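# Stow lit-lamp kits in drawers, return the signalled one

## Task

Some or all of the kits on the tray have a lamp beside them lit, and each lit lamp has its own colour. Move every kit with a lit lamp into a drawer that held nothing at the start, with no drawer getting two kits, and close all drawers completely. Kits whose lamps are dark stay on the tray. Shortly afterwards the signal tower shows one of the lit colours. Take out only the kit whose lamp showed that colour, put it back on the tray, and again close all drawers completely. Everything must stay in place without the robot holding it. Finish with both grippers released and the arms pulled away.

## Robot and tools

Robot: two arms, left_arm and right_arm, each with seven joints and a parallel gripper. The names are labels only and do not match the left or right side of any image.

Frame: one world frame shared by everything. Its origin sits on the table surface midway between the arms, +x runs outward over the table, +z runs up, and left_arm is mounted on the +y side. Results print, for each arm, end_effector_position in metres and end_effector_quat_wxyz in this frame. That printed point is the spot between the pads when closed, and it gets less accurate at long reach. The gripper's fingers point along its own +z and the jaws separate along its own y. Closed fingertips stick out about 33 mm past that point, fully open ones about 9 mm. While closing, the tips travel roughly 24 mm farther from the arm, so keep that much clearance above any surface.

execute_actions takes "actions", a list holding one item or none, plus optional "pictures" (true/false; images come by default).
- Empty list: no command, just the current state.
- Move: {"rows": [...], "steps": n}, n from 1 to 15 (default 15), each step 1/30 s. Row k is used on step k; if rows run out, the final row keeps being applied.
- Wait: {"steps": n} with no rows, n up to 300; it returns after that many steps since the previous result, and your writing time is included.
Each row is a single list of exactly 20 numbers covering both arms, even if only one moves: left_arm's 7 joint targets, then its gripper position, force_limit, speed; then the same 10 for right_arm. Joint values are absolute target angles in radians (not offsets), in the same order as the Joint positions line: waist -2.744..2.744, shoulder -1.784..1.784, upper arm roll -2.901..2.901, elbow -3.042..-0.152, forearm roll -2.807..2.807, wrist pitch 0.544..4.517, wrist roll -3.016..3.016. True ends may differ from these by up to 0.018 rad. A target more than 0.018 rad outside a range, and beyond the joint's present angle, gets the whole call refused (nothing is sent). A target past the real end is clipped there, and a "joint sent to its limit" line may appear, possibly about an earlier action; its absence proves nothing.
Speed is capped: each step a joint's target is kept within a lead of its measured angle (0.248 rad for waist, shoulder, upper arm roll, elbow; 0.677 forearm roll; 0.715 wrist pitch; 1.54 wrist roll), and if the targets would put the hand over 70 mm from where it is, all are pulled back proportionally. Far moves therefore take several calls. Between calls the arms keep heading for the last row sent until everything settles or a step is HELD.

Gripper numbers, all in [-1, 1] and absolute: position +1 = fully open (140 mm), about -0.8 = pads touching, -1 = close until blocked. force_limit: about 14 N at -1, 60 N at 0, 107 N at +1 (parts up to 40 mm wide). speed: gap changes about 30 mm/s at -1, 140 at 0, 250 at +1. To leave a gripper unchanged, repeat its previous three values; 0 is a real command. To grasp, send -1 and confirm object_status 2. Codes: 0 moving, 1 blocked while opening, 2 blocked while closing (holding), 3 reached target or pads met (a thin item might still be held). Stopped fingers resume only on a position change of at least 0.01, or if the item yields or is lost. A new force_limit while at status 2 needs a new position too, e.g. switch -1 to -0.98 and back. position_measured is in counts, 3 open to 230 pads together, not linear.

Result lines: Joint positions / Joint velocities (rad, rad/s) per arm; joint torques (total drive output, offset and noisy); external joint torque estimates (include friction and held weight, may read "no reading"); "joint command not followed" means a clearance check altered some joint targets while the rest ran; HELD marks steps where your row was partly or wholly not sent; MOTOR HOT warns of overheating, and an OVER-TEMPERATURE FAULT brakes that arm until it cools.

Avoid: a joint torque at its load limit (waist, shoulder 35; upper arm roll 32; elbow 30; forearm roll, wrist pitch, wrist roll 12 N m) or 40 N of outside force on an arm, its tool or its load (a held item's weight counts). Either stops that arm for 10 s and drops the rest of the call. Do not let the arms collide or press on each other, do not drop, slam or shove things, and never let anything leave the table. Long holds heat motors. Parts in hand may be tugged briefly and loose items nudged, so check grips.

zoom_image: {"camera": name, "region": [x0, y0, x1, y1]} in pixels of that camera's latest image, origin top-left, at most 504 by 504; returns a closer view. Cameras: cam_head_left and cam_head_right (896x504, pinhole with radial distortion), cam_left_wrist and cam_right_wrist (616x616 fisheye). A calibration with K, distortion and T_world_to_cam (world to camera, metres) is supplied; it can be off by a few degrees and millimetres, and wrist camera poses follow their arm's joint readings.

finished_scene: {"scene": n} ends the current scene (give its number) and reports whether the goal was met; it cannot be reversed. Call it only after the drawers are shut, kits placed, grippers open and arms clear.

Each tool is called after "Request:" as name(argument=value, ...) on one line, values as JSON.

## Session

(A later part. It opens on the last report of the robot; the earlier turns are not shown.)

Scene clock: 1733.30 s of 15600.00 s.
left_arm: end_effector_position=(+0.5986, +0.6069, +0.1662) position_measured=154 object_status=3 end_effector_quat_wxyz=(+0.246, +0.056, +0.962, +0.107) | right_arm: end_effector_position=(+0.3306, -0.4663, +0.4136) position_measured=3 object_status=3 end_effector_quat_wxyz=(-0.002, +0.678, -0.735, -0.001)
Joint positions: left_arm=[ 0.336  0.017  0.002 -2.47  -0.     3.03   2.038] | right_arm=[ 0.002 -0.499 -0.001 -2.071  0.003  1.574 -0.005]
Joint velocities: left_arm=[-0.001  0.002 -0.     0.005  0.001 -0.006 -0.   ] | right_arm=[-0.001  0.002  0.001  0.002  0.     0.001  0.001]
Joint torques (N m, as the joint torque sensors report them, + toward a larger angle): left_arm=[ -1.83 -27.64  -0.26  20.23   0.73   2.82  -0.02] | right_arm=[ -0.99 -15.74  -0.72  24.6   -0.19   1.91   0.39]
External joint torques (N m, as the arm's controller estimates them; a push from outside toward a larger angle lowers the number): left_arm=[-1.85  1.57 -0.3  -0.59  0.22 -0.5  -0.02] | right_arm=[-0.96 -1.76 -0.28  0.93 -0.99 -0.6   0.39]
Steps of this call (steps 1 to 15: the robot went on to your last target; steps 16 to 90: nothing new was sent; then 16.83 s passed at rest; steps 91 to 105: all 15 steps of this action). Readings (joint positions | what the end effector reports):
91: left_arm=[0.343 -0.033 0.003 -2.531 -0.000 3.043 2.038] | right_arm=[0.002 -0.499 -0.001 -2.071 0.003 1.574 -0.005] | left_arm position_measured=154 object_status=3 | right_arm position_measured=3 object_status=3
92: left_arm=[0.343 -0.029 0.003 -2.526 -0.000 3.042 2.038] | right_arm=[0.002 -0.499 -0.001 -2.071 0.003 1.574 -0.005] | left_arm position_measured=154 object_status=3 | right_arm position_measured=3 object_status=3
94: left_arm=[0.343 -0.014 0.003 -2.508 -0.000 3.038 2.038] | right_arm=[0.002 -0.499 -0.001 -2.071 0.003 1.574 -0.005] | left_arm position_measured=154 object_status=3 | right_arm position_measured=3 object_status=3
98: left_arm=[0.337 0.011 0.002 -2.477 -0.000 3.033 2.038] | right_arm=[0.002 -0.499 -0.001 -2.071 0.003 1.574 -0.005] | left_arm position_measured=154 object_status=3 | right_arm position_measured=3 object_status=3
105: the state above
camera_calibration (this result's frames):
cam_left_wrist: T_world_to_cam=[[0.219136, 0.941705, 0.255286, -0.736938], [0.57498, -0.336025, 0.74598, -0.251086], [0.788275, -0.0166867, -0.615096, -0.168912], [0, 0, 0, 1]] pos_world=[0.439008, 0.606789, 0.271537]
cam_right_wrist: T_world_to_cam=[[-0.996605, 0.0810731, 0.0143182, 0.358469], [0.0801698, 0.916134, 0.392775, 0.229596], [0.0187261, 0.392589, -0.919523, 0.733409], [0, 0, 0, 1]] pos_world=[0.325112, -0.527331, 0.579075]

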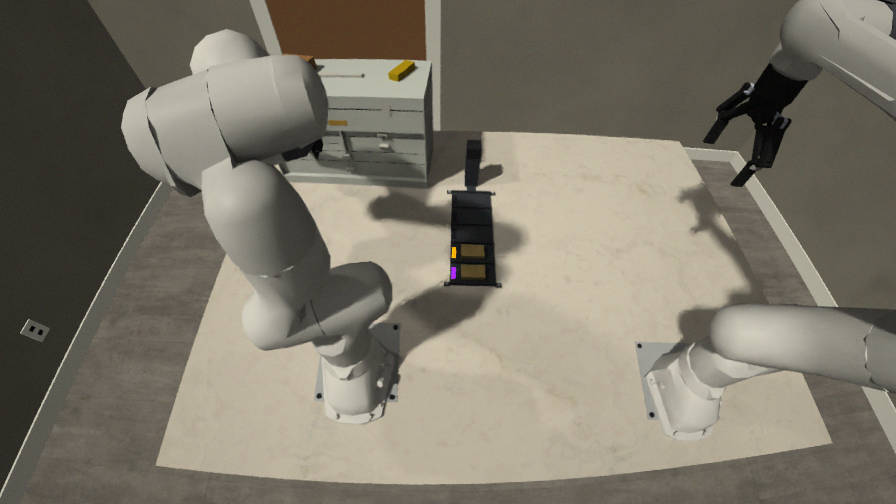

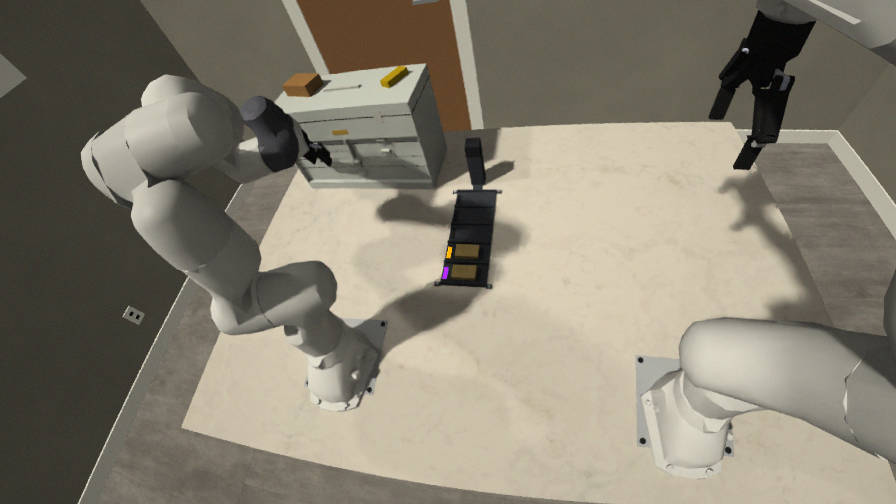

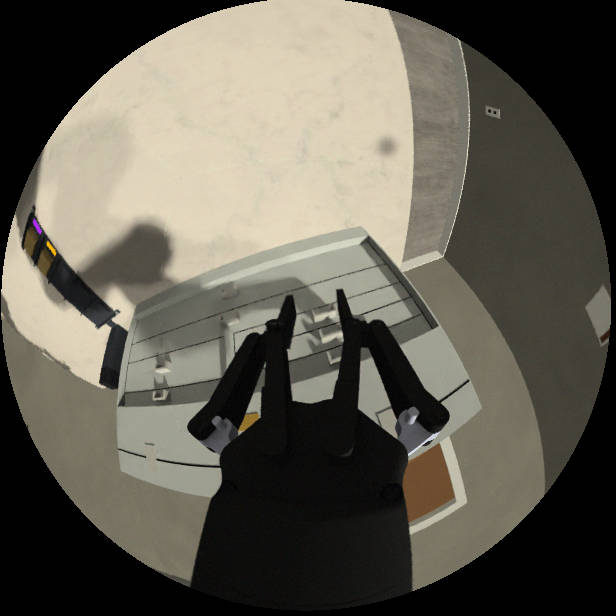

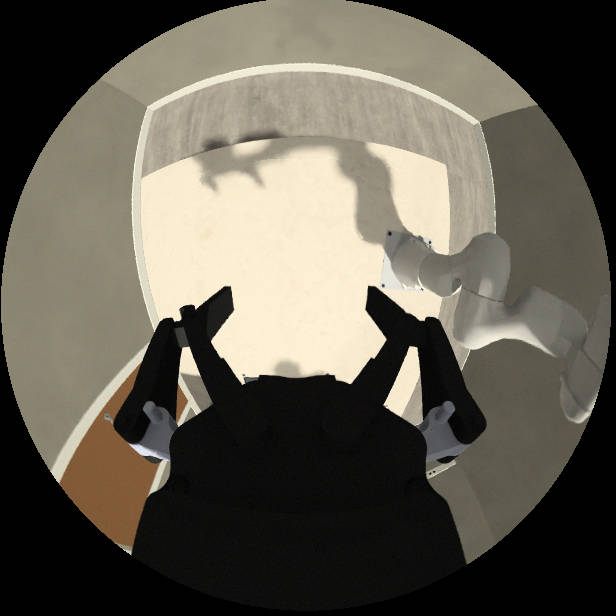

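Request:
execute_actions(actions=[{"rows":[[0.346,0.019,0,-2.468,0,3.022,2.04,-0.2,-0.3,0,0,-0.5,0,-2.07,0,1.571,0,1,0,0],[0.346,0.019,0,-2.468,0,3.022,2.04,-0.2,-0.3,0,0,-0.5,0,-2.07,0,1.571,0,1,0,0],[0.346,0.019,0,-2.468,0,3.022,2.04,-0.2,-0.3,0,0,-0.5,0,-2.07,0,1.571,0,1,0,0],[0.345,0.025,0,-2.46,0,3.02,2.04,-0.2,-0.3,0,0,-0.5,0,-2.07,0,1.571,0,1,0,0],[0.344,0.031,0,-2.452,0,3.02,2.04,-0.2,-0.3,0,0,-0.5,0,-2.07,0,1.571,0,1,0,0],[0.343,0.038,0,-2.444,0,3.02,2.04,-0.2,-0.3,0,0,-0.5,0,-2.07,0,1.571,0,1,0,0],[0.342,0.044,0,-2.435,0,3.02,2.04,-0.2,-0.3,0,0,-0.5,0,-2.07,0,1.571,0,1,0,0]],"steps":15}])

Request:
zoom_image(camera="cam_left_wrist", region=[230, 250, 410, 400])

Scene clock: 1751.83 s of 15600.00 s.
left_arm: end_effector_position=(+0.6072, +0.6137, +0.1669) position_measured=154 object_status=3 end_effector_quat_wxyz=(+0.247, +0.053, +0.962, +0.108) | right_arm: end_effector_position=(+0.3306, -0.4663, +0.4136) position_measured=3 object_status=3 end_effector_quat_wxyz=(-0.002, +0.678, -0.735, -0.001)
Joint positions: left_arm=[ 0.342  0.042  0.001 -2.437 -0.     3.025  2.038] | right_arm=[ 0.002 -0.499 -0.001 -2.071  0.003  1.574 -0.005]
Joint velocities: left_arm=[-0.001  0.005 -0.001  0.008  0.    -0.003 -0.001] | right_arm=[-0.    -0.001  0.002 -0.001 -0.001  0.    -0.001]
Joint torques (N m, as the joint torque sensors report them, + toward a larger angle): left_arm=[ -0.43 -28.86  -0.71  21.57   0.69   2.89   0.21] | right_arm=[ -0.93 -15.91  -0.59  24.28  -0.18   1.82   0.42]
External joint torques (N m, as the arm's controller estimates them; a push from outside toward a larger angle lowers the number): left_arm=[-0.35  1.28 -0.68  0.62  0.16 -0.44  0.21] | right_arm=[-1.01 -1.77 -0.28  0.57 -1.   -0.69  0.42]
Steps of this call (steps 1 to 15: the robot went on to your last target; steps 16 to 90: nothing new was sent; then 15.03 s passed at rest; steps 91 to 105: all 15 steps of this action). Readings (joint positions | what the end effector reports):
91: left_arm=[0.337 0.017 0.001 -2.469 -0.000 3.029 2.038] | right_arm=[0.002 -0.499 -0.001 -2.071 0.003 1.574 -0.005] | left_arm position_measured=154 object_status=3 | right_arm position_measured=3 object_status=3
92: left_arm=[0.339 0.017 0.001 -2.469 -0.000 3.028 2.038] | right_arm=[0.002 -0.499 -0.001 -2.071 0.003 1.574 -0.005] | left_arm position_measured=154 object_status=3 | right_arm position_measured=3 object_status=3
94: left_arm=[0.341 0.018 0.001 -2.468 -0.000 3.027 2.038] | right_arm=[0.002 -0.499 -0.001 -2.071 0.003 1.574 -0.005] | left_arm position_measured=154 object_status=3 | right_arm position_measured=3 object_status=3
98: left_arm=[0.342 0.035 0.001 -2.446 -0.000 3.026 2.038] | right_arm=[0.002 -0.499 -0.001 -2.071 0.003 1.574 -0.005] | left_arm position_measured=154 object_status=3 | right_arm position_measured=3 object_status=3
105: the state above
camera_calibration (this result's frames):
cam_left_wrist: T_world_to_cam=[[0.213611, 0.942623, 0.256577, -0.742762], [0.575067, -0.333642, 0.746981, -0.25597], [0.789727, -0.0120147, -0.613341, -0.179178], [0, 0, 0, 1]] pos_world=[0.447364, 0.612589, 0.271884]
cam_right_wrist: T_world_to_cam=[[-0.996605, 0.0810739, 0.0143132, 0.358472], [0.0801686, 0.916135, 0.392773, 0.229596], [0.0187308, 0.392587, -0.919524, 0.73341], [0, 0, 0, 1]] pos_world=[0.325111, -0.527331, 0.579078]

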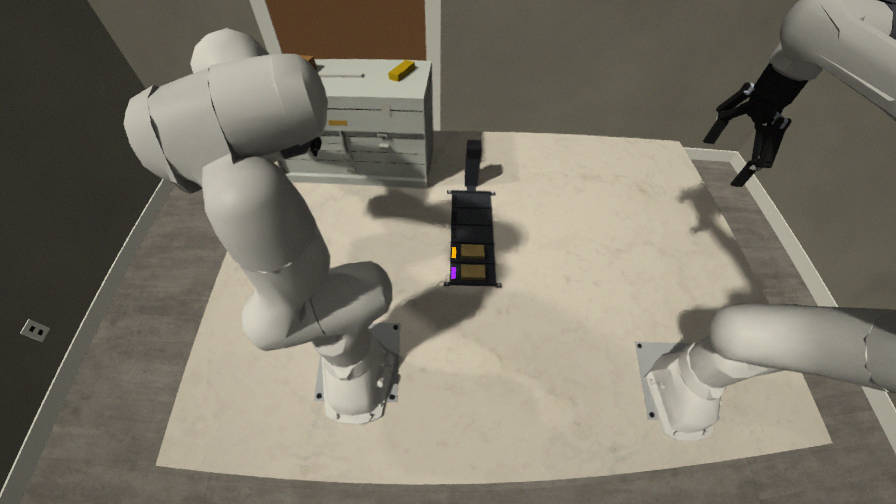

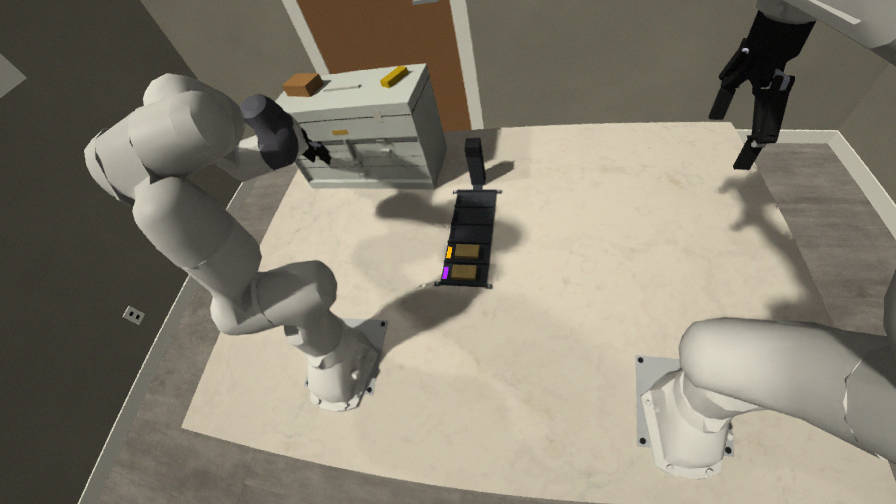

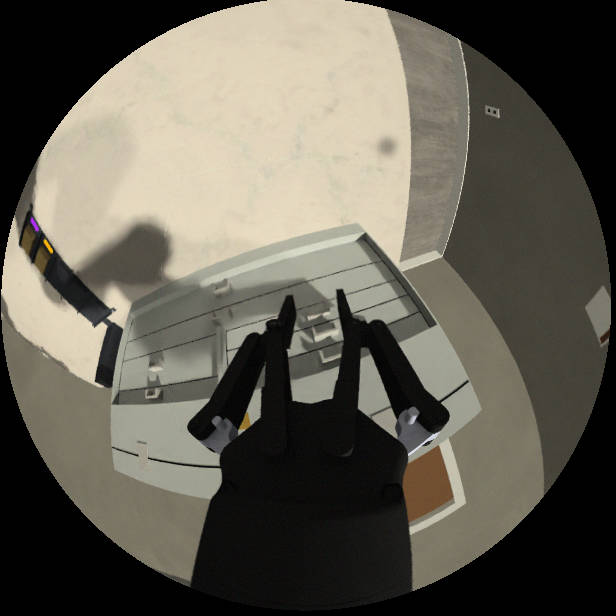

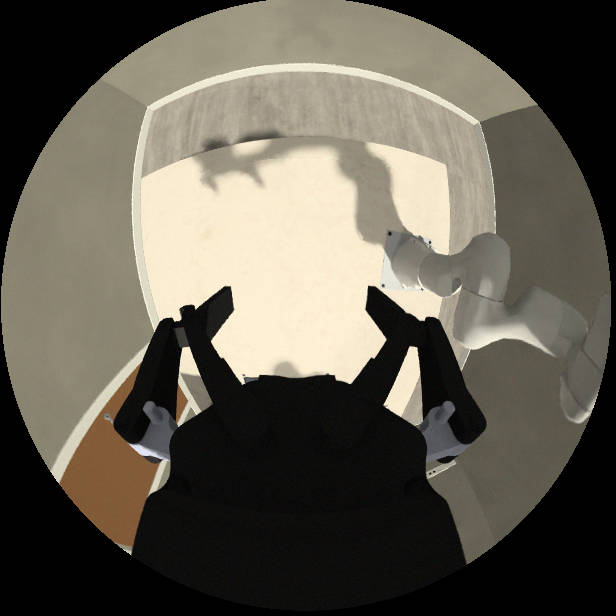

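Region (230, 250, 410, 400) of cam_left_wrist's 616x616 image, scaled by 2.800, with more detail than that image has.

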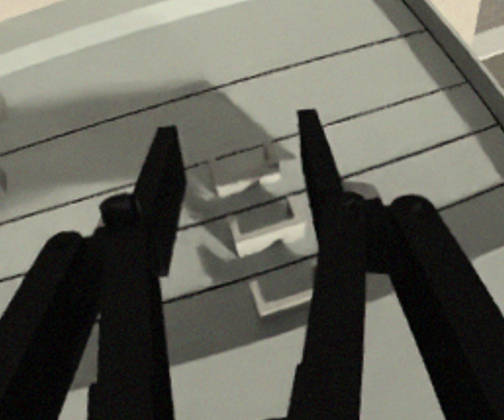

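Request:
execute_actions(actions=[{"rows":[[0.342,0.043,0,-2.436,0,3.025,2.04,-1,0,-0.5,0,-0.5,0,-2.07,0,1.571,0,1,0,0]],"steps":15}], pictures=false)

Request:
execute_actions(actions=[{"rows":[[0.345,0.037,0,-2.443,0,3.03,2.05,-1,0,-0.5,0,-0.5,0,-2.07,0,1.571,0,1,0,0],[0.347,0.03,0,-2.452,0,3.035,2.055,-1,0,-0.5,0,-0.5,0,-2.07,0,1.571,0,1,0,0],[0.35,0.021,0,-2.464,0,3.039,2.06,-1,0,-0.5,0,-0.5,0,-2.07,0,1.571,0,1,0,0],[0.353,0.011,0,-2.477,0,3.042,2.064,-1,0,-0.5,0,-0.5,0,-2.07,0,1.571,0,1,0,0],[0.356,0.001,0,-2.49,0,3.045,2.068,-1,0,-0.5,0,-0.5,0,-2.07,0,1.571,0,1,0,0],[0.359,-0.009,0,-2.503,0,3.048,2.07,-1,0,-0.5,0,-0.5,0,-2.07,0,1.571,0,1,0,0],[0.362,-0.019,0,-2.516,0,3.048,2.07,-1,0,-0.5,0,-0.5,0,-2.07,0,1.571,0,1,0,0],[0.364,-0.028,0,-2.528,0,3.048,2.07,-1,0,-0.5,0,-0.5,0,-2.07,0,1.571,0,1,0,0]],"steps":15}])

Scene clock: 1781.20 s of 15600.00 s.
left_arm: end_effector_position=(+0.6073, +0.6142, +0.1672) position_measured=193 object_status=0 end_effector_quat_wxyz=(+0.247, +0.053, +0.961, +0.108) | right_arm: end_effector_position=(+0.3306, -0.4663, +0.4136) position_measured=3 object_status=3 end_effector_quat_wxyz=(-0.002, +0.678, -0.735, -0.001)
Joint positions: left_arm=[ 0.342  0.042  0.001 -2.436 -0.     3.024  2.038] | right_arm=[ 0.002 -0.499 -0.001 -2.071  0.003  1.574 -0.005]
Joint velocities: left_arm=[ 0.    -0.    -0.001  0.001 -0.    -0.    -0.   ] | right_arm=[-0.001 -0.     0.    -0.001  0.    -0.001  0.   ]
Joint torques (N m, as the joint torque sensors report them, + toward a larger angle): left_arm=[ -1.22 -29.27  -0.43  20.57   0.71   3.53   0.21] | right_arm=[ -0.81 -15.74  -0.71  24.41  -0.18   1.81   0.39]
External joint torques (N m, as the arm's controller estimates them; a push from outside toward a larger angle lowers the number): left_arm=[-1.21  0.93 -0.46 -0.4   0.18  0.2   0.21] | right_arm=[-0.8  -1.74 -0.3   0.79 -0.98 -0.68  0.39]
Steps of this call (steps 1 to 15: the robot went on to your last target; steps 16 to 90: nothing new was sent; then 25.87 s passed at rest; steps 91 to 105: all 15 steps of this action). Readings (joint positions | what the end effector reports):
91: left_arm=[0.342 0.042 0.001 -2.436 -0.000 3.024 2.038] | right_arm=[0.002 -0.499 -0.001 -2.071 0.003 1.574 -0.005] | left_arm position_measured=154 object_status=0 | right_arm position_measured=3 object_status=3
92: left_arm=[0.342 0.042 0.001 -2.436 -0.000 3.024 2.038] | right_arm=[0.002 -0.499 -0.001 -2.071 0.003 1.574 -0.005] | left_arm position_measured=158 object_status=0 | right_arm position_measured=3 object_status=3
94: left_arm=[0.342 0.042 0.001 -2.436 -0.000 3.024 2.038] | right_arm=[0.002 -0.499 -0.001 -2.071 0.003 1.574 -0.005] | left_arm position_measured=167 object_status=0 | right_arm position_measured=3 object_status=3
98: left_arm=[0.342 0.042 0.002 -2.436 -0.000 3.024 2.038] | right_arm=[0.002 -0.499 -0.001 -2.071 0.003 1.574 -0.005] | left_arm position_measured=186 object_status=0 | right_arm position_measured=3 object_status=3
105: the state above

Scene clock: 1781.70 s of 15600.00 s.
left_arm: end_effector_position=(+0.5789, +0.6156, +0.1676) position_measured=193 object_status=2 end_effector_quat_wxyz=(+0.246, +0.051, +0.961, +0.113) | right_arm: end_effector_position=(+0.3306, -0.4663, +0.4136) position_measured=3 object_status=3 end_effector_quat_wxyz=(-0.002, +0.678, -0.735, -0.001)
Joint positions: left_arm=[ 0.361 -0.026  0.001 -2.523 -0.     3.045  2.054] | right_arm=[ 0.002 -0.499 -0.001 -2.071  0.003  1.574 -0.005]
Joint velocities: left_arm=[ 0.003 -0.007  0.001 -0.015  0.     0.012  0.019] | right_arm=[-0.     0.    -0.     0.001  0.001  0.001 -0.001]
Joint torques (N m, as the joint torque sensors report them, + toward a larger angle): left_arm=[  1.5  -28.31  -0.6   17.13   0.81   3.74   0.75] | right_arm=[ -1.04 -15.34  -0.81  24.91  -0.18   1.88   0.38]
External joint torques (N m, as the arm's controller estimates them; a push from outside toward a larger angle lowers the number): left_arm=[ 1.58 -0.92 -0.49 -3.59  0.29  0.42  0.75] | right_arm=[-1.03 -1.32 -0.38  1.26 -0.98 -0.62  0.38]
Steps of this call (steps 1 to 15: all 15 steps of this action). Readings (joint positions | what the end effector reports):
1: left_arm=[0.342 0.041 0.001 -2.437 -0.000 3.025 2.038] | right_arm=[0.002 -0.499 -0.001 -2.071 0.003 1.574 -0.005] | left_arm position_measured=193 object_status=2 | right_arm position_measured=3 object_status=3
2: left_arm=[0.343 0.039 0.001 -2.440 -0.000 3.026 2.039] | right_arm=[0.002 -0.499 -0.001 -2.071 0.003 1.574 -0.005] | left_arm position_measured=193 object_status=2 | right_arm position_measured=3 object_status=3
4: left_arm=[0.346 0.028 0.001 -2.455 -0.000 3.031 2.041] | right_arm=[0.002 -0.499 -0.001 -2.071 0.003 1.574 -0.005] | left_arm position_measured=193 object_status=2 | right_arm position_measured=3 object_status=3
8: left_arm=[0.356 -0.007 0.001 -2.499 -0.000 3.040 2.048] | right_arm=[0.002 -0.499 -0.001 -2.071 0.003 1.574 -0.005] | left_arm position_measured=193 object_status=2 | right_arm position_measured=3 object_status=3
15: the state above
camera_calibration (this result's frames):
cam_left_wrist: T_world_to_cam=[[0.208788, 0.941592, 0.26422, -0.736602], [0.577773, -0.336747, 0.743492, -0.238682], [0.789041, -0.00257301, -0.614335, -0.161691], [0, 0, 0, 1]] pos_world=[0.419279, 0.612787, 0.272751]
cam_right_wrist: T_world_to_cam=[[-0.996605, 0.0810749, 0.0143113, 0.358473], [0.0801688, 0.916136, 0.39277, 0.229597], [0.0187328, 0.392584, -0.919525, 0.73341], [0, 0, 0, 1]] pos_world=[0.32511, -0.527331, 0.57908]

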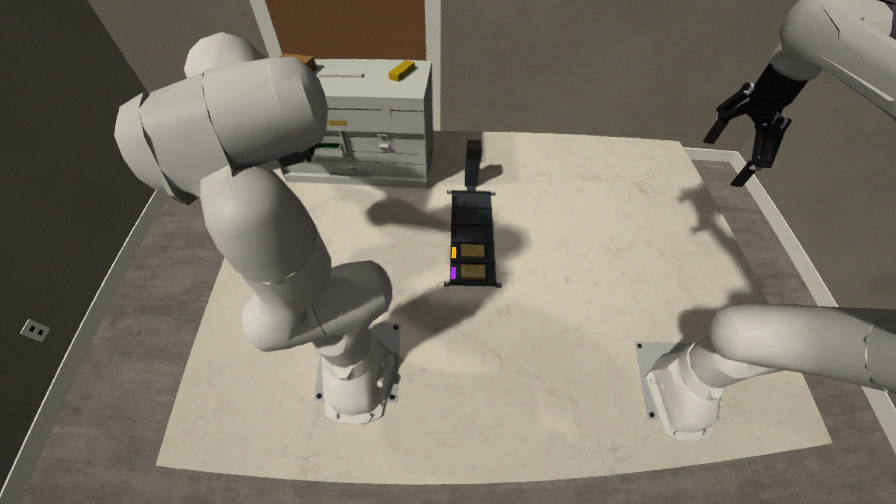

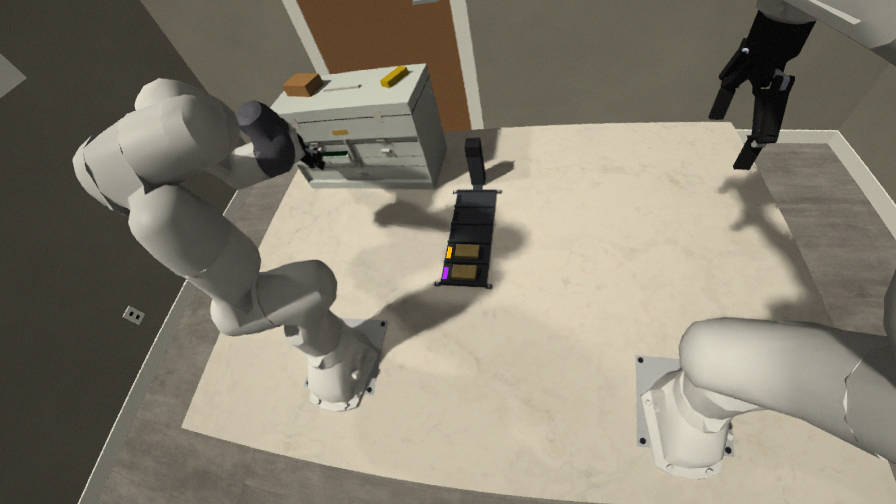

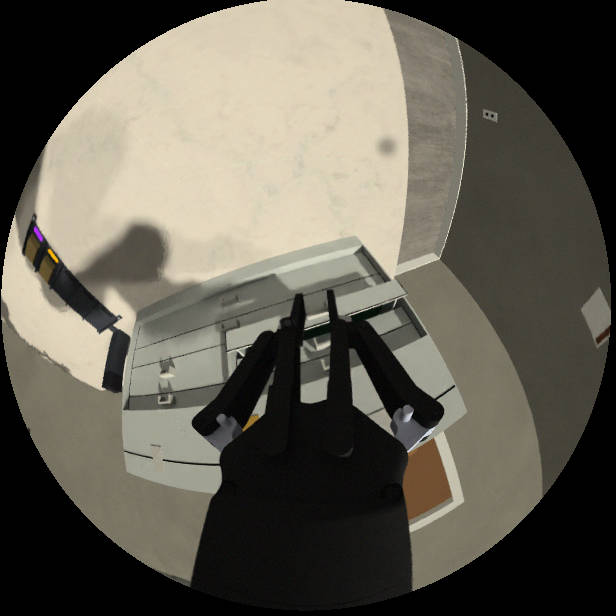

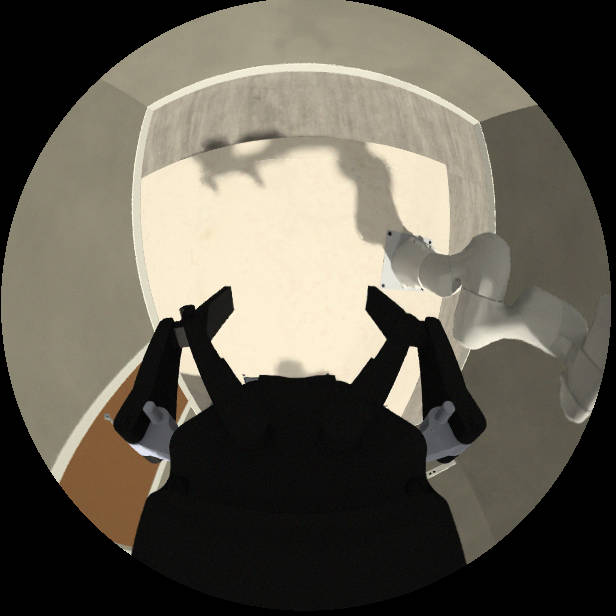

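Works. Continue to s≈.13.

Request:
execute_actions(actions=[{"rows":[[0.367,-0.036,0,-2.538,0,3.053,2.085,-1,0,-0.5,0,-0.5,0,-2.07,0,1.571,0,1,0,0],[0.37,-0.047,0,-2.551,0,3.057,2.09,-1,0,-0.5,0,-0.5,0,-2.07,0,1.571,0,1,0,0],[0.374,-0.06,0,-2.567,0,3.06,2.095,-1,0,-0.5,0,-0.5,0,-2.07,0,1.571,0,1,0,0],[0.378,-0.074,0,-2.583,0,3.063,2.1,-1,0,-0.5,0,-0.5,0,-2.07,0,1.571,0,1,0,0],[0.382,-0.087,0,-2.6,0,3.065,2.105,-1,0,-0.5,0,-0.5,0,-2.07,0,1.571,0,1,0,0],[0.385,-0.101,0,-2.616,0,3.067,2.11,-1,0,-0.5,0,-0.5,0,-2.07,0,1.571,0,1,0,0],[0.39,-0.116,0,-2.633,0,3.069,2.115,-1,0,-0.5,0,-0.5,0,-2.07,0,1.571,0,1,0,0],[0.395,-0.131,0,-2.65,0,3.071,2.12,-1,0,-0.5,0,-0.5,0,-2.07,0,1.571,0,1,0,0],[0.399,-0.145,0,-2.666,0,3.073,2.125,-1,0,-0.5,0,-0.5,0,-2.07,0,1.571,0,1,0,0],[0.404,-0.16,0,-2.683,0,3.074,2.13,-1,0,-0.5,0,-0.5,0,-2.07,0,1.571,0,1,0,0],[0.409,-0.175,0,-2.7,0,3.075,2.135,-1,0,-0.5,0,-0.5,0,-2.07,0,1.571,0,1,0,0],[0.414,-0.191,0,-2.717,0,3.076,2.14,-1,0,-0.5,0,-0.5,0,-2.07,0,1.571,0,1,0,0],[0.419,-0.206,0,-2.733,0,3.077,2.145,-1,0,-0.5,0,-0.5,0,-2.07,0,1.571,0,1,0,0],[0.425,-0.222,0,-2.75,0,3.077,2.15,-1,0,-0.5,0,-0.5,0,-2.07,0,1.571,0,1,0,0],[0.43,-0.237,0,-2.766,0,3.077,2.155,-1,0,-0.5,0,-0.5,0,-2.07,0,1.571,0,1,0,0]],"steps":15}], pictures=false)

Request:
execute_actions(actions=[{"rows":[[0.435,-0.253,0,-2.783,0,3.077,2.16,-1,0,-0.5,0,-0.5,0,-2.07,0,1.571,0,1,0,0],[0.44,-0.267,0,-2.797,0,3.077,2.16,-1,0,-0.5,0,-0.5,0,-2.07,0,1.571,0,1,0,0],[0.444,-0.28,0,-2.81,0,3.077,2.16,-1,0,-0.5,0,-0.5,0,-2.07,0,1.571,0,1,0,0],[0.444,-0.28,0,-2.81,0,3.077,2.16,-1,0,-0.5,0,-0.5,0,-2.07,0,1.571,0,1,0,0],[0.444,-0.28,0,-2.81,0,3.077,2.16,-1,0,-0.5,0,-0.5,0,-2.07,0,1.571,0,1,0,0],[0.444,-0.28,0,-2.81,0,3.077,2.16,-1,0,-0.5,0,-0.5,0,-2.07,0,1.571,0,1,0,0],[0.444,-0.28,0,-2.81,0,3.077,2.16,-1,0,-0.5,0,-0.5,0,-2.07,0,1.571,0,1,0,0],[0.444,-0.28,0,-2.81,0,3.077,2.16,-1,0,-0.5,0,-0.5,0,-2.07,0,1.571,0,1,0,0],[0.444,-0.28,0,-2.81,0,3.077,2.16,-1,0,-0.5,0,-0.5,0,-2.07,0,1.571,0,1,0,0],[0.444,-0.28,0,-2.81,0,3.077,2.16,-0.2,-0.3,-0.3,0,-0.5,0,-2.07,0,1.571,0,1,0,0]],"steps":15}], pictures=false)

Request:
execute_actions(actions=[{"rows":[[0.448,-0.29,0,-2.82,0,3.04,2.16,-0.2,-0.3,-0.3,0,-0.5,0,-2.07,0,1.571,0,1,0,0],[0.45,-0.31,0,-2.825,0,3.01,2.16,-0.2,-0.3,-0.3,0,-0.5,0,-2.07,0,1.571,0,1,0,0],[0.45,-0.33,0,-2.82,0,2.98,2.16,-0.2,-0.3,-0.3,0,-0.5,0,-2.07,0,1.571,0,1,0,0],[0.45,-0.35,0,-2.815,0,2.95,2.16,-0.2,-0.3,-0.3,0,-0.5,0,-2.07,0,1.571,0,1,0,0],[0.45,-0.37,0,-2.81,0,2.92,2.16,-0.2,-0.3,-0.3,0,-0.5,0,-2.07,0,1.571,0,1,0,0],[0.45,-0.39,0,-2.8,0,2.89,2.16,-0.2,-0.3,-0.3,0,-0.5,0,-2.07,0,1.571,0,1,0,0],[0.45,-0.41,0,-2.79,0,2.86,2.16,-0.2,-0.3,-0.3,0,-0.5,0,-2.07,0,1.571,0,1,0,0],[0.45,-0.43,0,-2.78,0,2.84,2.16,-0.2,-0.3,-0.3,0,-0.5,0,-2.07,0,1.571,0,1,0,0],[0.45,-0.45,0,-2.77,0,2.82,2.16,-0.2,-0.3,-0.3,0,-0.5,0,-2.07,0,1.571,0,1,0,0],[0.45,-0.47,0,-2.755,0,2.82,2.16,-0.2,-0.3,-0.3,0,-0.5,0,-2.07,0,1.571,0,1,0,0]],"steps":15}])

Scene clock: 1826.53 s of 15600.00 s.
left_arm: end_effector_position=(+0.5079, +0.6191, +0.1686) position_measured=193 object_status=2 end_effector_quat_wxyz=(+0.240, +0.050, +0.961, +0.126) | right_arm: end_effector_position=(+0.3306, -0.4663, +0.4136) position_measured=3 object_status=3 end_effector_quat_wxyz=(-0.002, +0.678, -0.735, -0.001)
Joint positions: left_arm=[ 0.415 -0.205  0.001 -2.727 -0.     3.072  2.105] | right_arm=[ 0.002 -0.499 -0.001 -2.071  0.003  1.574 -0.005]
Joint velocities: left_arm=[ 0.145 -0.448 -0.    -0.465  0.001  0.029  0.127] | right_arm=[-0.001 -0.     0.002  0.    -0.001 -0.001  0.   ]
Joint torques (N m, as the joint torque sensors report them, + toward a larger angle): left_arm=[  0.35 -18.59  -0.47  18.36   0.7    3.57   0.78] | right_arm=[ -0.72 -15.66  -1.07  24.58  -0.23   1.92   0.39]
External joint torques (N m, as the arm's controller estimates them; a push from outside toward a larger angle lowers the number): left_arm=[ 1.42 -0.27 -0.01 -4.37  0.18  0.14  0.79] | right_arm=[-0.81 -1.68 -0.8   0.93 -1.04 -0.58  0.39]
Steps of this call (steps 1 to 15: the robot went on to your last target; steps 16 to 90: nothing new was sent; then 41.33 s passed at rest; steps 91 to 105: all 15 steps of this action). Readings (joint positions | what the end effector reports):
91: left_arm=[0.362 -0.028 0.001 -2.527 -0.000 3.048 2.059] | right_arm=[0.002 -0.499 -0.001 -2.071 0.003 1.574 -0.005] | left_arm position_measured=193 object_status=2 | right_arm position_measured=3 object_status=3
92: left_arm=[0.363 -0.033 0.001 -2.533 -0.000 3.049 2.061] | right_arm=[0.002 -0.499 -0.001 -2.071 0.003 1.574 -0.005] | left_arm position_measured=193 object_status=2 | right_arm position_measured=3 object_status=3
94: left_arm=[0.368 -0.050 0.001 -2.553 -0.000 3.053 2.066] | right_arm=[0.002 -0.499 -0.001 -2.071 0.003 1.574 -0.005] | left_arm position_measured=193 object_status=2 | right_arm position_measured=3 object_status=3
98: left_arm=[0.383 -0.100 0.001 -2.612 -0.000 3.061 2.078] | right_arm=[0.002 -0.499 -0.001 -2.071 0.003 1.574 -0.005] | left_arm position_measured=193 object_status=2 | right_arm position_measured=3 object_status=3
105: the state above

Scene clock: 1827.03 s of 15600.00 s.
left_arm: end_effector_position=(+0.4784, +0.6202, +0.1670) position_measured=165 object_status=0 end_effector_quat_wxyz=(+0.236, +0.055, +0.961, +0.133) | right_arm: end_effector_position=(+0.3306, -0.4663, +0.4136) position_measured=3 object_status=3 end_effector_quat_wxyz=(-0.002, +0.678, -0.735, -0.001)
Joint positions: left_arm=[ 0.441 -0.279  0.001 -2.808 -0.     3.077  2.141] | right_arm=[ 0.002 -0.499 -0.001 -2.071  0.003  1.574 -0.005]
Joint velocities: left_arm=[ 0.004 -0.001 -0.001 -0.011 -0.001  0.     0.039] | right_arm=[-0.    -0.     0.    -0.002  0.    -0.     0.   ]
Joint torques (N m, as the joint torque sensors report them, + toward a larger angle): left_arm=[  0.79 -18.03   0.15  19.54   0.65   3.54   0.49] | right_arm=[ -0.73 -15.88  -1.    24.47  -0.14   1.87   0.4 ]
External joint torques (N m, as the arm's controller estimates them; a push from outside toward a larger angle lowers the number): left_arm=[ 0.83  0.38  0.48 -0.97  0.15  0.17  0.49] | right_arm=[-0.73 -1.87 -0.58  0.83 -0.95 -0.63  0.4 ]
Steps of this call (steps 1 to 15: all 15 steps of this action). Readings (joint positions | what the end effector reports):
1: left_arm=[0.420 -0.220 0.001 -2.744 -0.000 3.073 2.110] | right_arm=[0.002 -0.499 -0.001 -2.071 0.003 1.574 -0.005] | left_arm position_measured=193 object_status=2 | right_arm position_measured=3 object_status=3
2: left_arm=[0.425 -0.236 0.001 -2.759 -0.000 3.074 2.114] | right_arm=[0.002 -0.499 -0.001 -2.071 0.003 1.574 -0.005] | left_arm position_measured=193 object_status=2 | right_arm position_measured=3 object_status=3
4: left_arm=[0.433 -0.262 0.001 -2.786 -0.000 3.075 2.121] | right_arm=[0.002 -0.499 -0.001 -2.071 0.003 1.574 -0.005] | left_arm position_measured=193 object_status=2 | right_arm position_measured=3 object_status=3
8: left_arm=[0.439 -0.278 0.001 -2.802 -0.000 3.076 2.130] | right_arm=[0.002 -0.499 -0.001 -2.071 0.003 1.574 -0.005] | left_arm position_measured=193 object_status=2 | right_arm position_measured=3 object_status=3
15: the state above

Scene clock: 1827.53 s of 15600.00 s.
left_arm: end_effector_position=(+0.4764, +0.6228, +0.2420) position_measured=154 object_status=3 end_effector_quat_wxyz=(+0.244, +0.057, +0.958, +0.140) | right_arm: end_effector_position=(+0.3306, -0.4663, +0.4136) position_measured=3 object_status=3 end_effector_quat_wxyz=(-0.002, +0.678, -0.735, -0.001)
Joint positions: left_arm=[ 0.447 -0.468  0.001 -2.755 -0.     2.857  2.151] | right_arm=[ 0.002 -0.499 -0.001 -2.071  0.003  1.574 -0.005]
Joint velocities: left_arm=[ 0.    -0.041 -0.     0.012 -0.001 -0.185  0.008] | right_arm=[ 0.     0.001 -0.001  0.     0.002 -0.    -0.001]
Joint torques (N m, as the joint torque sensors report them, + toward a larger angle): left_arm=[  0.99 -14.25  -0.48  21.67   0.88   2.57   0.32] | right_arm=[ -0.69 -15.75  -0.7   24.68  -0.2    1.87   0.39]
External joint torques (N m, as the arm's controller estimates them; a push from outside toward a larger angle lowers the number): left_arm=[ 1.02 -1.96 -0.01  0.32  0.24 -0.45  0.32] | right_arm=[-0.7  -1.86 -0.29  1.06 -1.01 -0.64  0.39]
Steps of this call (steps 1 to 15: all 15 steps of this action). Readings (joint positions | what the end effector reports):
1: left_arm=[0.442 -0.282 0.001 -2.810 -0.000 3.072 2.143] | right_arm=[0.002 -0.499 -0.001 -2.071 0.003 1.574 -0.005] | left_arm position_measured=159 object_status=0 | right_arm position_measured=3 object_status=3
2: left_arm=[0.443 -0.288 0.001 -2.814 -0.000 3.062 2.144] | right_arm=[0.002 -0.499 -0.001 -2.071 0.003 1.574 -0.005] | left_arm position_measured=155 object_status=0 | right_arm position_measured=3 object_status=3
4: left_arm=[0.446 -0.312 0.001 -2.819 -0.000 3.030 2.146] | right_arm=[0.002 -0.499 -0.001 -2.071 0.003 1.574 -0.005] | left_arm position_measured=154 object_status=0 | right_arm position_measured=3 object_status=3
8: left_arm=[0.447 -0.385 0.001 -2.801 -0.000 2.945 2.148] | right_arm=[0.002 -0.499 -0.001 -2.071 0.003 1.574 -0.005] | left_arm position_measured=154 object_status=3 | right_arm position_measured=3 object_status=3
15: the state above
camera_calibration (this result's frames):
cam_left_wrist: T_world_to_cam=[[0.2056, 0.926086, 0.316375, -0.743092], [0.578941, -0.375742, 0.723633, -0.203838], [0.789022, 0.0343831, -0.613402, -0.0582672], [0, 0, 0, 1]] pos_world=[0.316764, 0.61358, 0.346858]
cam_right_wrist: T_world_to_cam=[[-0.996605, 0.0810749, 0.0143109, 0.358472], [0.0801687, 0.916136, 0.392769, 0.229598], [0.018733, 0.392583, -0.919526, 0.733411], [0, 0, 0, 1]] pos_world=[0.32511, -0.527331, 0.579081]

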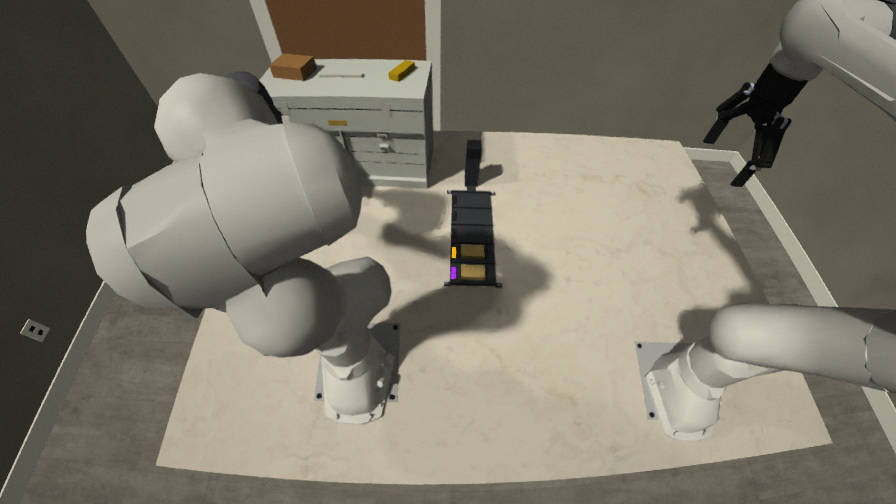

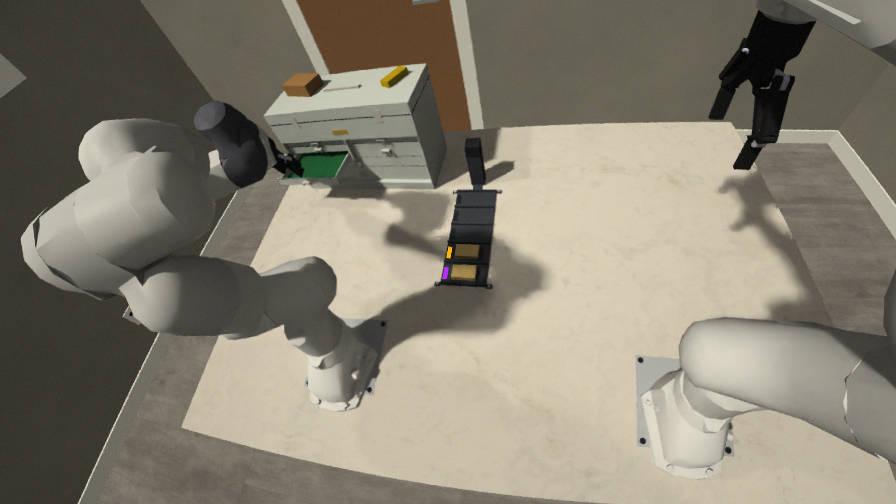

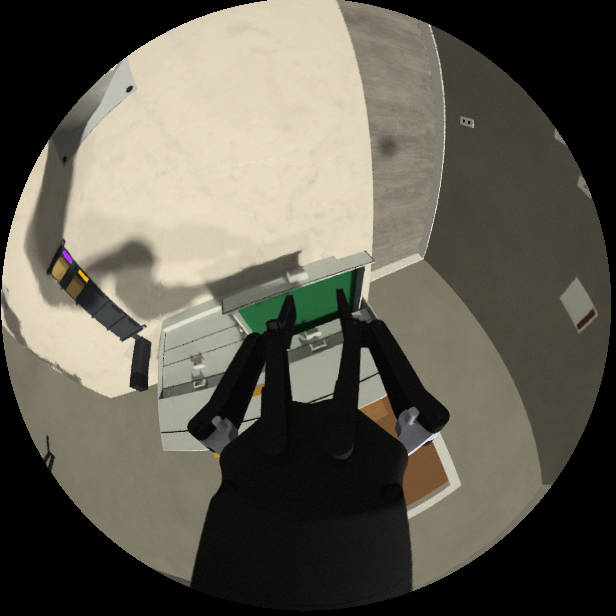

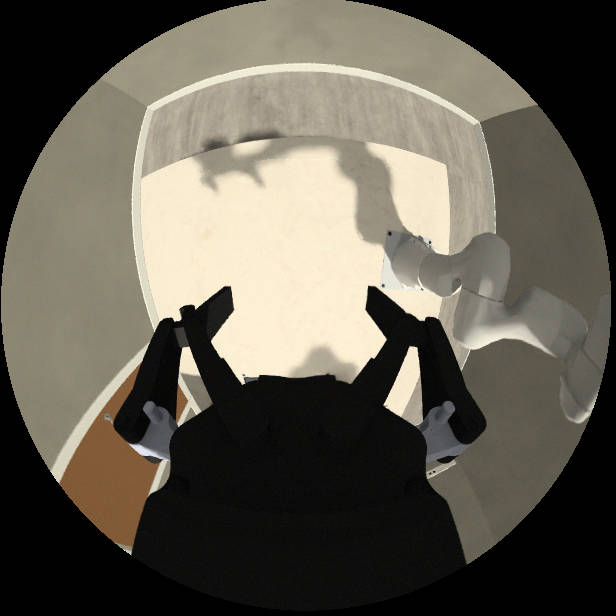

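Request:
execute_actions(actions=[{"rows":[[-0.752,-0.47,0,-2.755,0,2.7,0.875,0.12,-0.3,-0.3,0,-0.5,0,-2.07,0,1.571,0,1,0,0]],"steps":15}], pictures=false)

Request:
execute_actions(actions=[{"rows":[[-0.752,-0.45,0,-2.745,0,2.6,0.875,0.12,-0.3,-0.3,0,-0.5,0,-2.07,0,1.571,0,1,0,0],[-0.752,-0.42,0,-2.73,0,2.55,0.875,0.12,-0.3,-0.3,0,-0.5,0,-2.07,0,1.571,0,1,0,0],[-0.752,-0.39,0,-2.715,0,2.5,0.875,0.12,-0.3,-0.3,0,-0.5,0,-2.07,0,1.571,0,1,0,0],[-0.752,-0.36,0,-2.7,0,2.49,0.875,0.12,-0.3,-0.3,0,-0.5,0,-2.07,0,1.571,0,1,0,0],[-0.752,-0.33,0,-2.685,0,2.49,0.875,0.12,-0.3,-0.3,0,-0.5,0,-2.07,0,1.571,0,1,0,0],[-0.752,-0.3,0,-2.67,0,2.49,0.875,0.12,-0.3,-0.3,0,-0.5,0,-2.07,0,1.571,0,1,0,0],[-0.752,-0.27,0,-2.655,0,2.49,0.875,0.12,-0.3,-0.3,0,-0.5,0,-2.07,0,1.571,0,1,0,0],[-0.752,-0.24,0,-2.64,0,2.49,0.875,0.12,-0.3,-0.3,0,-0.5,0,-2.07,0,1.571,0,1,0,0],[-0.752,-0.21,0,-2.625,0,2.49,0.875,0.12,-0.3,-0.3,0,-0.5,0,-2.07,0,1.571,0,1,0,0],[-0.752,-0.18,0,-2.61,0,2.49,0.875,0.12,-0.3,-0.3,0,-0.5,0,-2.07,0,1.571,0,1,0,0],[-0.752,-0.15,0,-2.6,0,2.49,0.875,0.12,-0.3,-0.3,0,-0.5,0,-2.07,0,1.571,0,1,0,0],[-0.752,-0.12,0,-2.59,0,2.49,0.875,0.12,-0.3,-0.3,0,-0.5,0,-2.07,0,1.571,0,1,0,0],[-0.752,-0.1,0,-2.58,0,2.49,0.875,0.12,-0.3,-0.3,0,-0.5,0,-2.07,0,1.571,0,1,0,0],[-0.752,-0.079,0,-2.573,0,2.49,0.875,0.12,-0.3,-0.3,0,-0.5,0,-2.07,0,1.571,0,1,0,0]],"steps":15}], pictures=false)

Request:
execute_actions(actions=[{"steps":40}])

Scene clock: 1858.30 s of 15600.00 s.
left_arm: end_effector_position=(+0.4954, +0.3097, +0.2140) position_measured=114 object_status=3 end_effector_quat_wxyz=(+0.219, +0.004, +0.975, -0.036) | right_arm: end_effector_position=(+0.3306, -0.4663, +0.4136) position_measured=3 object_status=3 end_effector_quat_wxyz=(-0.002, +0.678, -0.735, -0.001)
Joint positions: left_arm=[-0.181 -0.469  0.002 -2.754 -0.001  2.733  1.415] | right_arm=[ 0.002 -0.499 -0.001 -2.071  0.003  1.574 -0.005]
Joint velocities: left_arm=[-1.263 -0.    -0.061 -0.001 -0.001 -0.078 -0.952] | right_arm=[ 0.    -0.001 -0.     0.002  0.001 -0.001 -0.   ]
Joint torques (N m, as the joint torque sensors report them, + toward a larger angle): left_arm=[  2.33 -14.75   2.73  22.58   1.03   2.64  -0.58] | right_arm=[ -0.88 -15.85  -0.86  24.42  -0.25   1.88   0.41]
External joint torques (N m, as the arm's controller estimates them; a push from outside toward a larger angle lowers the number): left_arm=[-2.95 -0.05  0.2   0.14  0.43 -0.53 -0.58] | right_arm=[-0.88 -1.82 -0.44  0.74 -1.06 -0.62  0.41]
Steps of this call (steps 1 to 30: the robot went on to your last target; steps 31 to 90: nothing new was sent; then 27.27 s passed at rest; steps 91 to 105: all 15 steps of this action). Readings (joint positions | what the end effector reports):
91: left_arm=[0.420 -0.469 0.010 -2.754 -0.001 2.815 2.089] | right_arm=[0.002 -0.499 -0.001 -2.071 0.003 1.574 -0.005] | left_arm position_measured=154 object_status=0 | right_arm position_measured=3 object_status=3
92: left_arm=[0.382 -0.469 0.011 -2.754 -0.001 2.805 2.024] | right_arm=[0.002 -0.499 -0.001 -2.071 0.003 1.574 -0.005] | left_arm position_measured=149 object_status=0 | right_arm position_measured=3 object_status=3
94: left_arm=[0.300 -0.469 0.009 -2.754 -0.001 2.787 1.903] | right_arm=[0.002 -0.499 -0.001 -2.071 0.003 1.574 -0.005] | left_arm position_measured=138 object_status=0 | right_arm position_measured=3 object_status=3
98: left_arm=[0.129 -0.469 0.005 -2.754 -0.001 2.761 1.692] | right_arm=[0.002 -0.499 -0.001 -2.071 0.003 1.574 -0.005] | left_arm position_measured=115 object_status=0 | right_arm position_measured=3 object_status=3
105: the state above

Scene clock: 1858.80 s of 15600.00 s.
left_arm: end_effector_position=(+0.3546, +0.0898, +0.0978) position_measured=114 object_status=3 end_effector_quat_wxyz=(+0.030, +0.107, +0.994, -0.021) | right_arm: end_effector_position=(+0.3306, -0.4663, +0.4136) position_measured=3 object_status=3 end_effector_quat_wxyz=(-0.002, +0.678, -0.735, -0.001)
Joint positions: left_arm=[-0.728 -0.127 -0.004 -2.592 -0.001  2.538  1.07 ] | right_arm=[ 0.002 -0.499 -0.001 -2.071  0.003  1.574 -0.005]
Joint velocities: left_arm=[-0.394  0.77  -0.044  0.173 -0.001 -0.28  -0.624] | right_arm=[-0.001 -0.    -0.001 -0.    -0.    -0.001  0.   ]
Joint torques (N m, as the joint torque sensors report them, + toward a larger angle): left_arm=[  3.93 -33.05   4.97  23.4    1.13   2.59  -0.32] | right_arm=[ -0.64 -15.75  -1.05  24.53  -0.22   1.9    0.4 ]
External joint torques (N m, as the arm's controller estimates them; a push from outside toward a larger angle lowers the number): left_arm=[-2.23  1.85 -0.98  1.13  1.02 -0.52 -0.34] | right_arm=[-0.6  -1.68 -0.57  0.86 -1.02 -0.6   0.4 ]
Steps of this call (steps 1 to 15: all 15 steps of this action). Readings (joint positions | what the end effector reports):
1: left_arm=[-0.224 -0.468 0.002 -2.752 -0.001 2.722 1.385] | right_arm=[0.002 -0.499 -0.001 -2.071 0.003 1.574 -0.005] | left_arm position_measured=114 object_status=3 | right_arm position_measured=3 object_status=3
2: left_arm=[-0.266 -0.463 0.001 -2.748 -0.001 2.707 1.358] | right_arm=[0.002 -0.499 -0.001 -2.071 0.003 1.574 -0.005] | left_arm position_measured=114 object_status=3 | right_arm position_measured=3 object_status=3
4: left_arm=[-0.346 -0.440 0.001 -2.735 -0.001 2.673 1.311] | right_arm=[0.002 -0.499 -0.001 -2.071 0.003 1.574 -0.005] | left_arm position_measured=114 object_status=3 | right_arm position_measured=3 object_status=3
8: left_arm=[-0.506 -0.361 0.002 -2.695 -0.001 2.618 1.227] | right_arm=[0.002 -0.499 -0.001 -2.071 0.003 1.574 -0.005] | left_arm position_measured=114 object_status=3 | right_arm position_measured=3 object_status=3
15: the state above

Scene clock: 1860.13 s of 15600.00 s.
left_arm: end_effector_position=(+0.3373, +0.0931, +0.0796) position_measured=114 object_status=3 end_effector_quat_wxyz=(-0.000, +0.025, +1.000, -0.000) | right_arm: end_effector_position=(+0.3306, -0.4663, +0.4136) position_measured=3 object_status=3 end_effector_quat_wxyz=(-0.002, +0.678, -0.735, -0.001)
Joint positions: left_arm=[-0.749 -0.081 -0.003 -2.574 -0.001  2.494  0.884] | right_arm=[ 0.002 -0.499 -0.001 -2.071  0.003  1.574 -0.005]
Joint velocities: left_arm=[-0.001 -0.002 -0.     0.     0.001 -0.    -0.01 ] | right_arm=[ 0.     0.001 -0.001 -0.001 -0.    -0.001  0.   ]
Joint torques (N m, as the joint torque sensors report them, + toward a larger angle): left_arm=[ -2.23 -23.99   2.09  19.82   1.05   1.9   -0.28] | right_arm=[ -0.69 -15.46  -1.06  24.64  -0.2    1.85   0.4 ]
External joint torques (N m, as the arm's controller estimates them; a push from outside toward a larger angle lowers the number): left_arm=[-2.21  1.01  2.17 -0.12  0.57 -0.55 -0.28] | right_arm=[-0.67 -1.54 -0.61  1.02 -1.01 -0.65  0.4 ]
Steps of this call (steps 1 to 40: the robot went on to your last target). Readings (joint positions | what the end effector reports):
1: left_arm=[-0.738 -0.106 -0.004 -2.588 -0.001 2.529 1.050] | right_arm=[0.002 -0.499 -0.001 -2.071 0.003 1.574 -0.005] | left_arm position_measured=114 object_status=3 | right_arm position_measured=3 object_status=3
2: left_arm=[-0.744 -0.094 -0.004 -2.586 -0.001 2.522 1.033] | right_arm=[0.002 -0.499 -0.001 -2.071 0.003 1.574 -0.005] | left_arm position_measured=114 object_status=3 | right_arm position_measured=3 object_status=3
4: left_arm=[-0.748 -0.083 -0.004 -2.582 -0.001 2.512 1.003] | right_arm=[0.002 -0.499 -0.001 -2.071 0.003 1.574 -0.005] | left_arm position_measured=114 object_status=3 | right_arm position_measured=3 object_status=3
8: left_arm=[-0.749 -0.081 -0.003 -2.576 -0.001 2.502 0.960] | right_arm=[0.002 -0.499 -0.001 -2.071 0.003 1.574 -0.005] | left_arm position_measured=114 object_status=3 | right_arm position_measured=3 object_status=3
40: the state above
camera_calibration (this result's frames):
cam_left_wrist: T_world_to_cam=[[0.207755, 0.976546, -0.0565358, -0.14825], [0.892647, -0.165636, 0.419221, -0.30592], [0.400024, -0.137562, -0.906122, 0.140649], [0, 0, 0, 1]] pos_world=[0.247615, 0.113449, 0.247312]
cam_right_wrist: T_world_to_cam=[[-0.996605, 0.0810772, 0.0143043, 0.358476], [0.0801683, 0.916138, 0.392764, 0.2296], [0.0187395, 0.392578, -0.919528, 0.733411], [0, 0, 0, 1]] pos_world=[0.325109, -0.527331, 0.579086]

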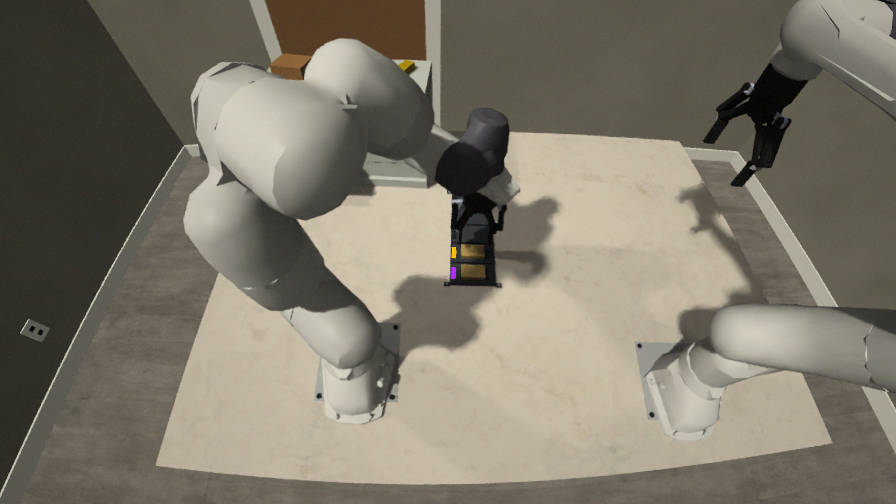

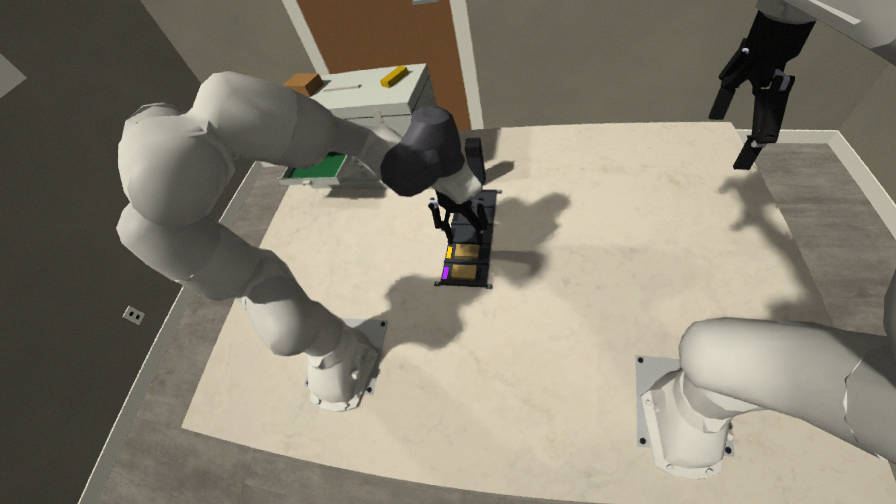

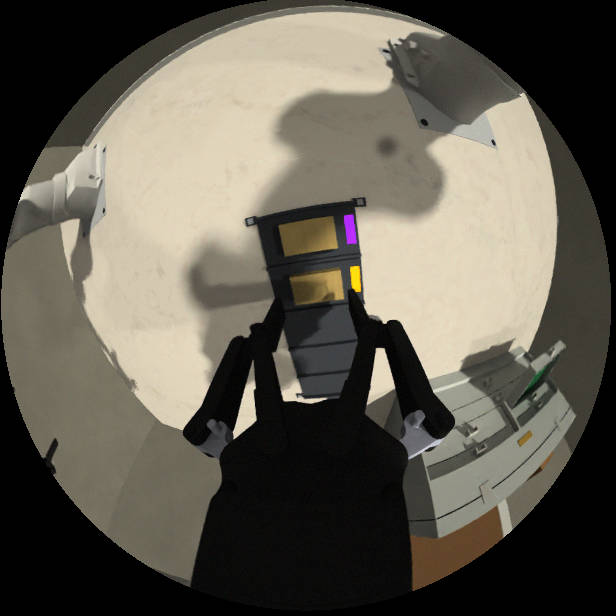

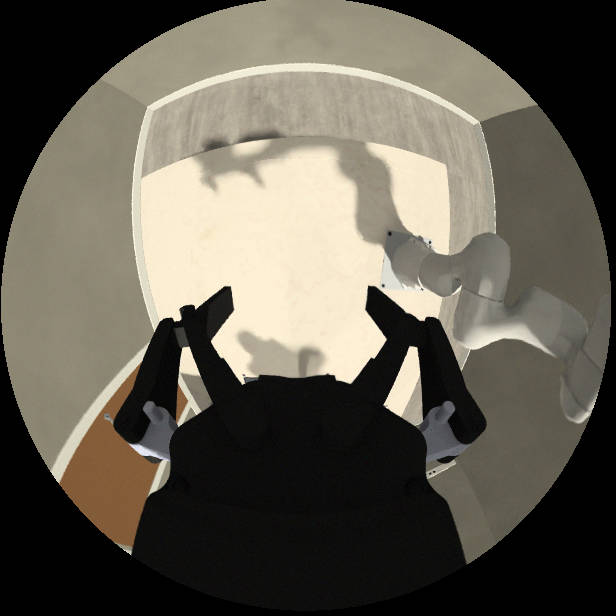

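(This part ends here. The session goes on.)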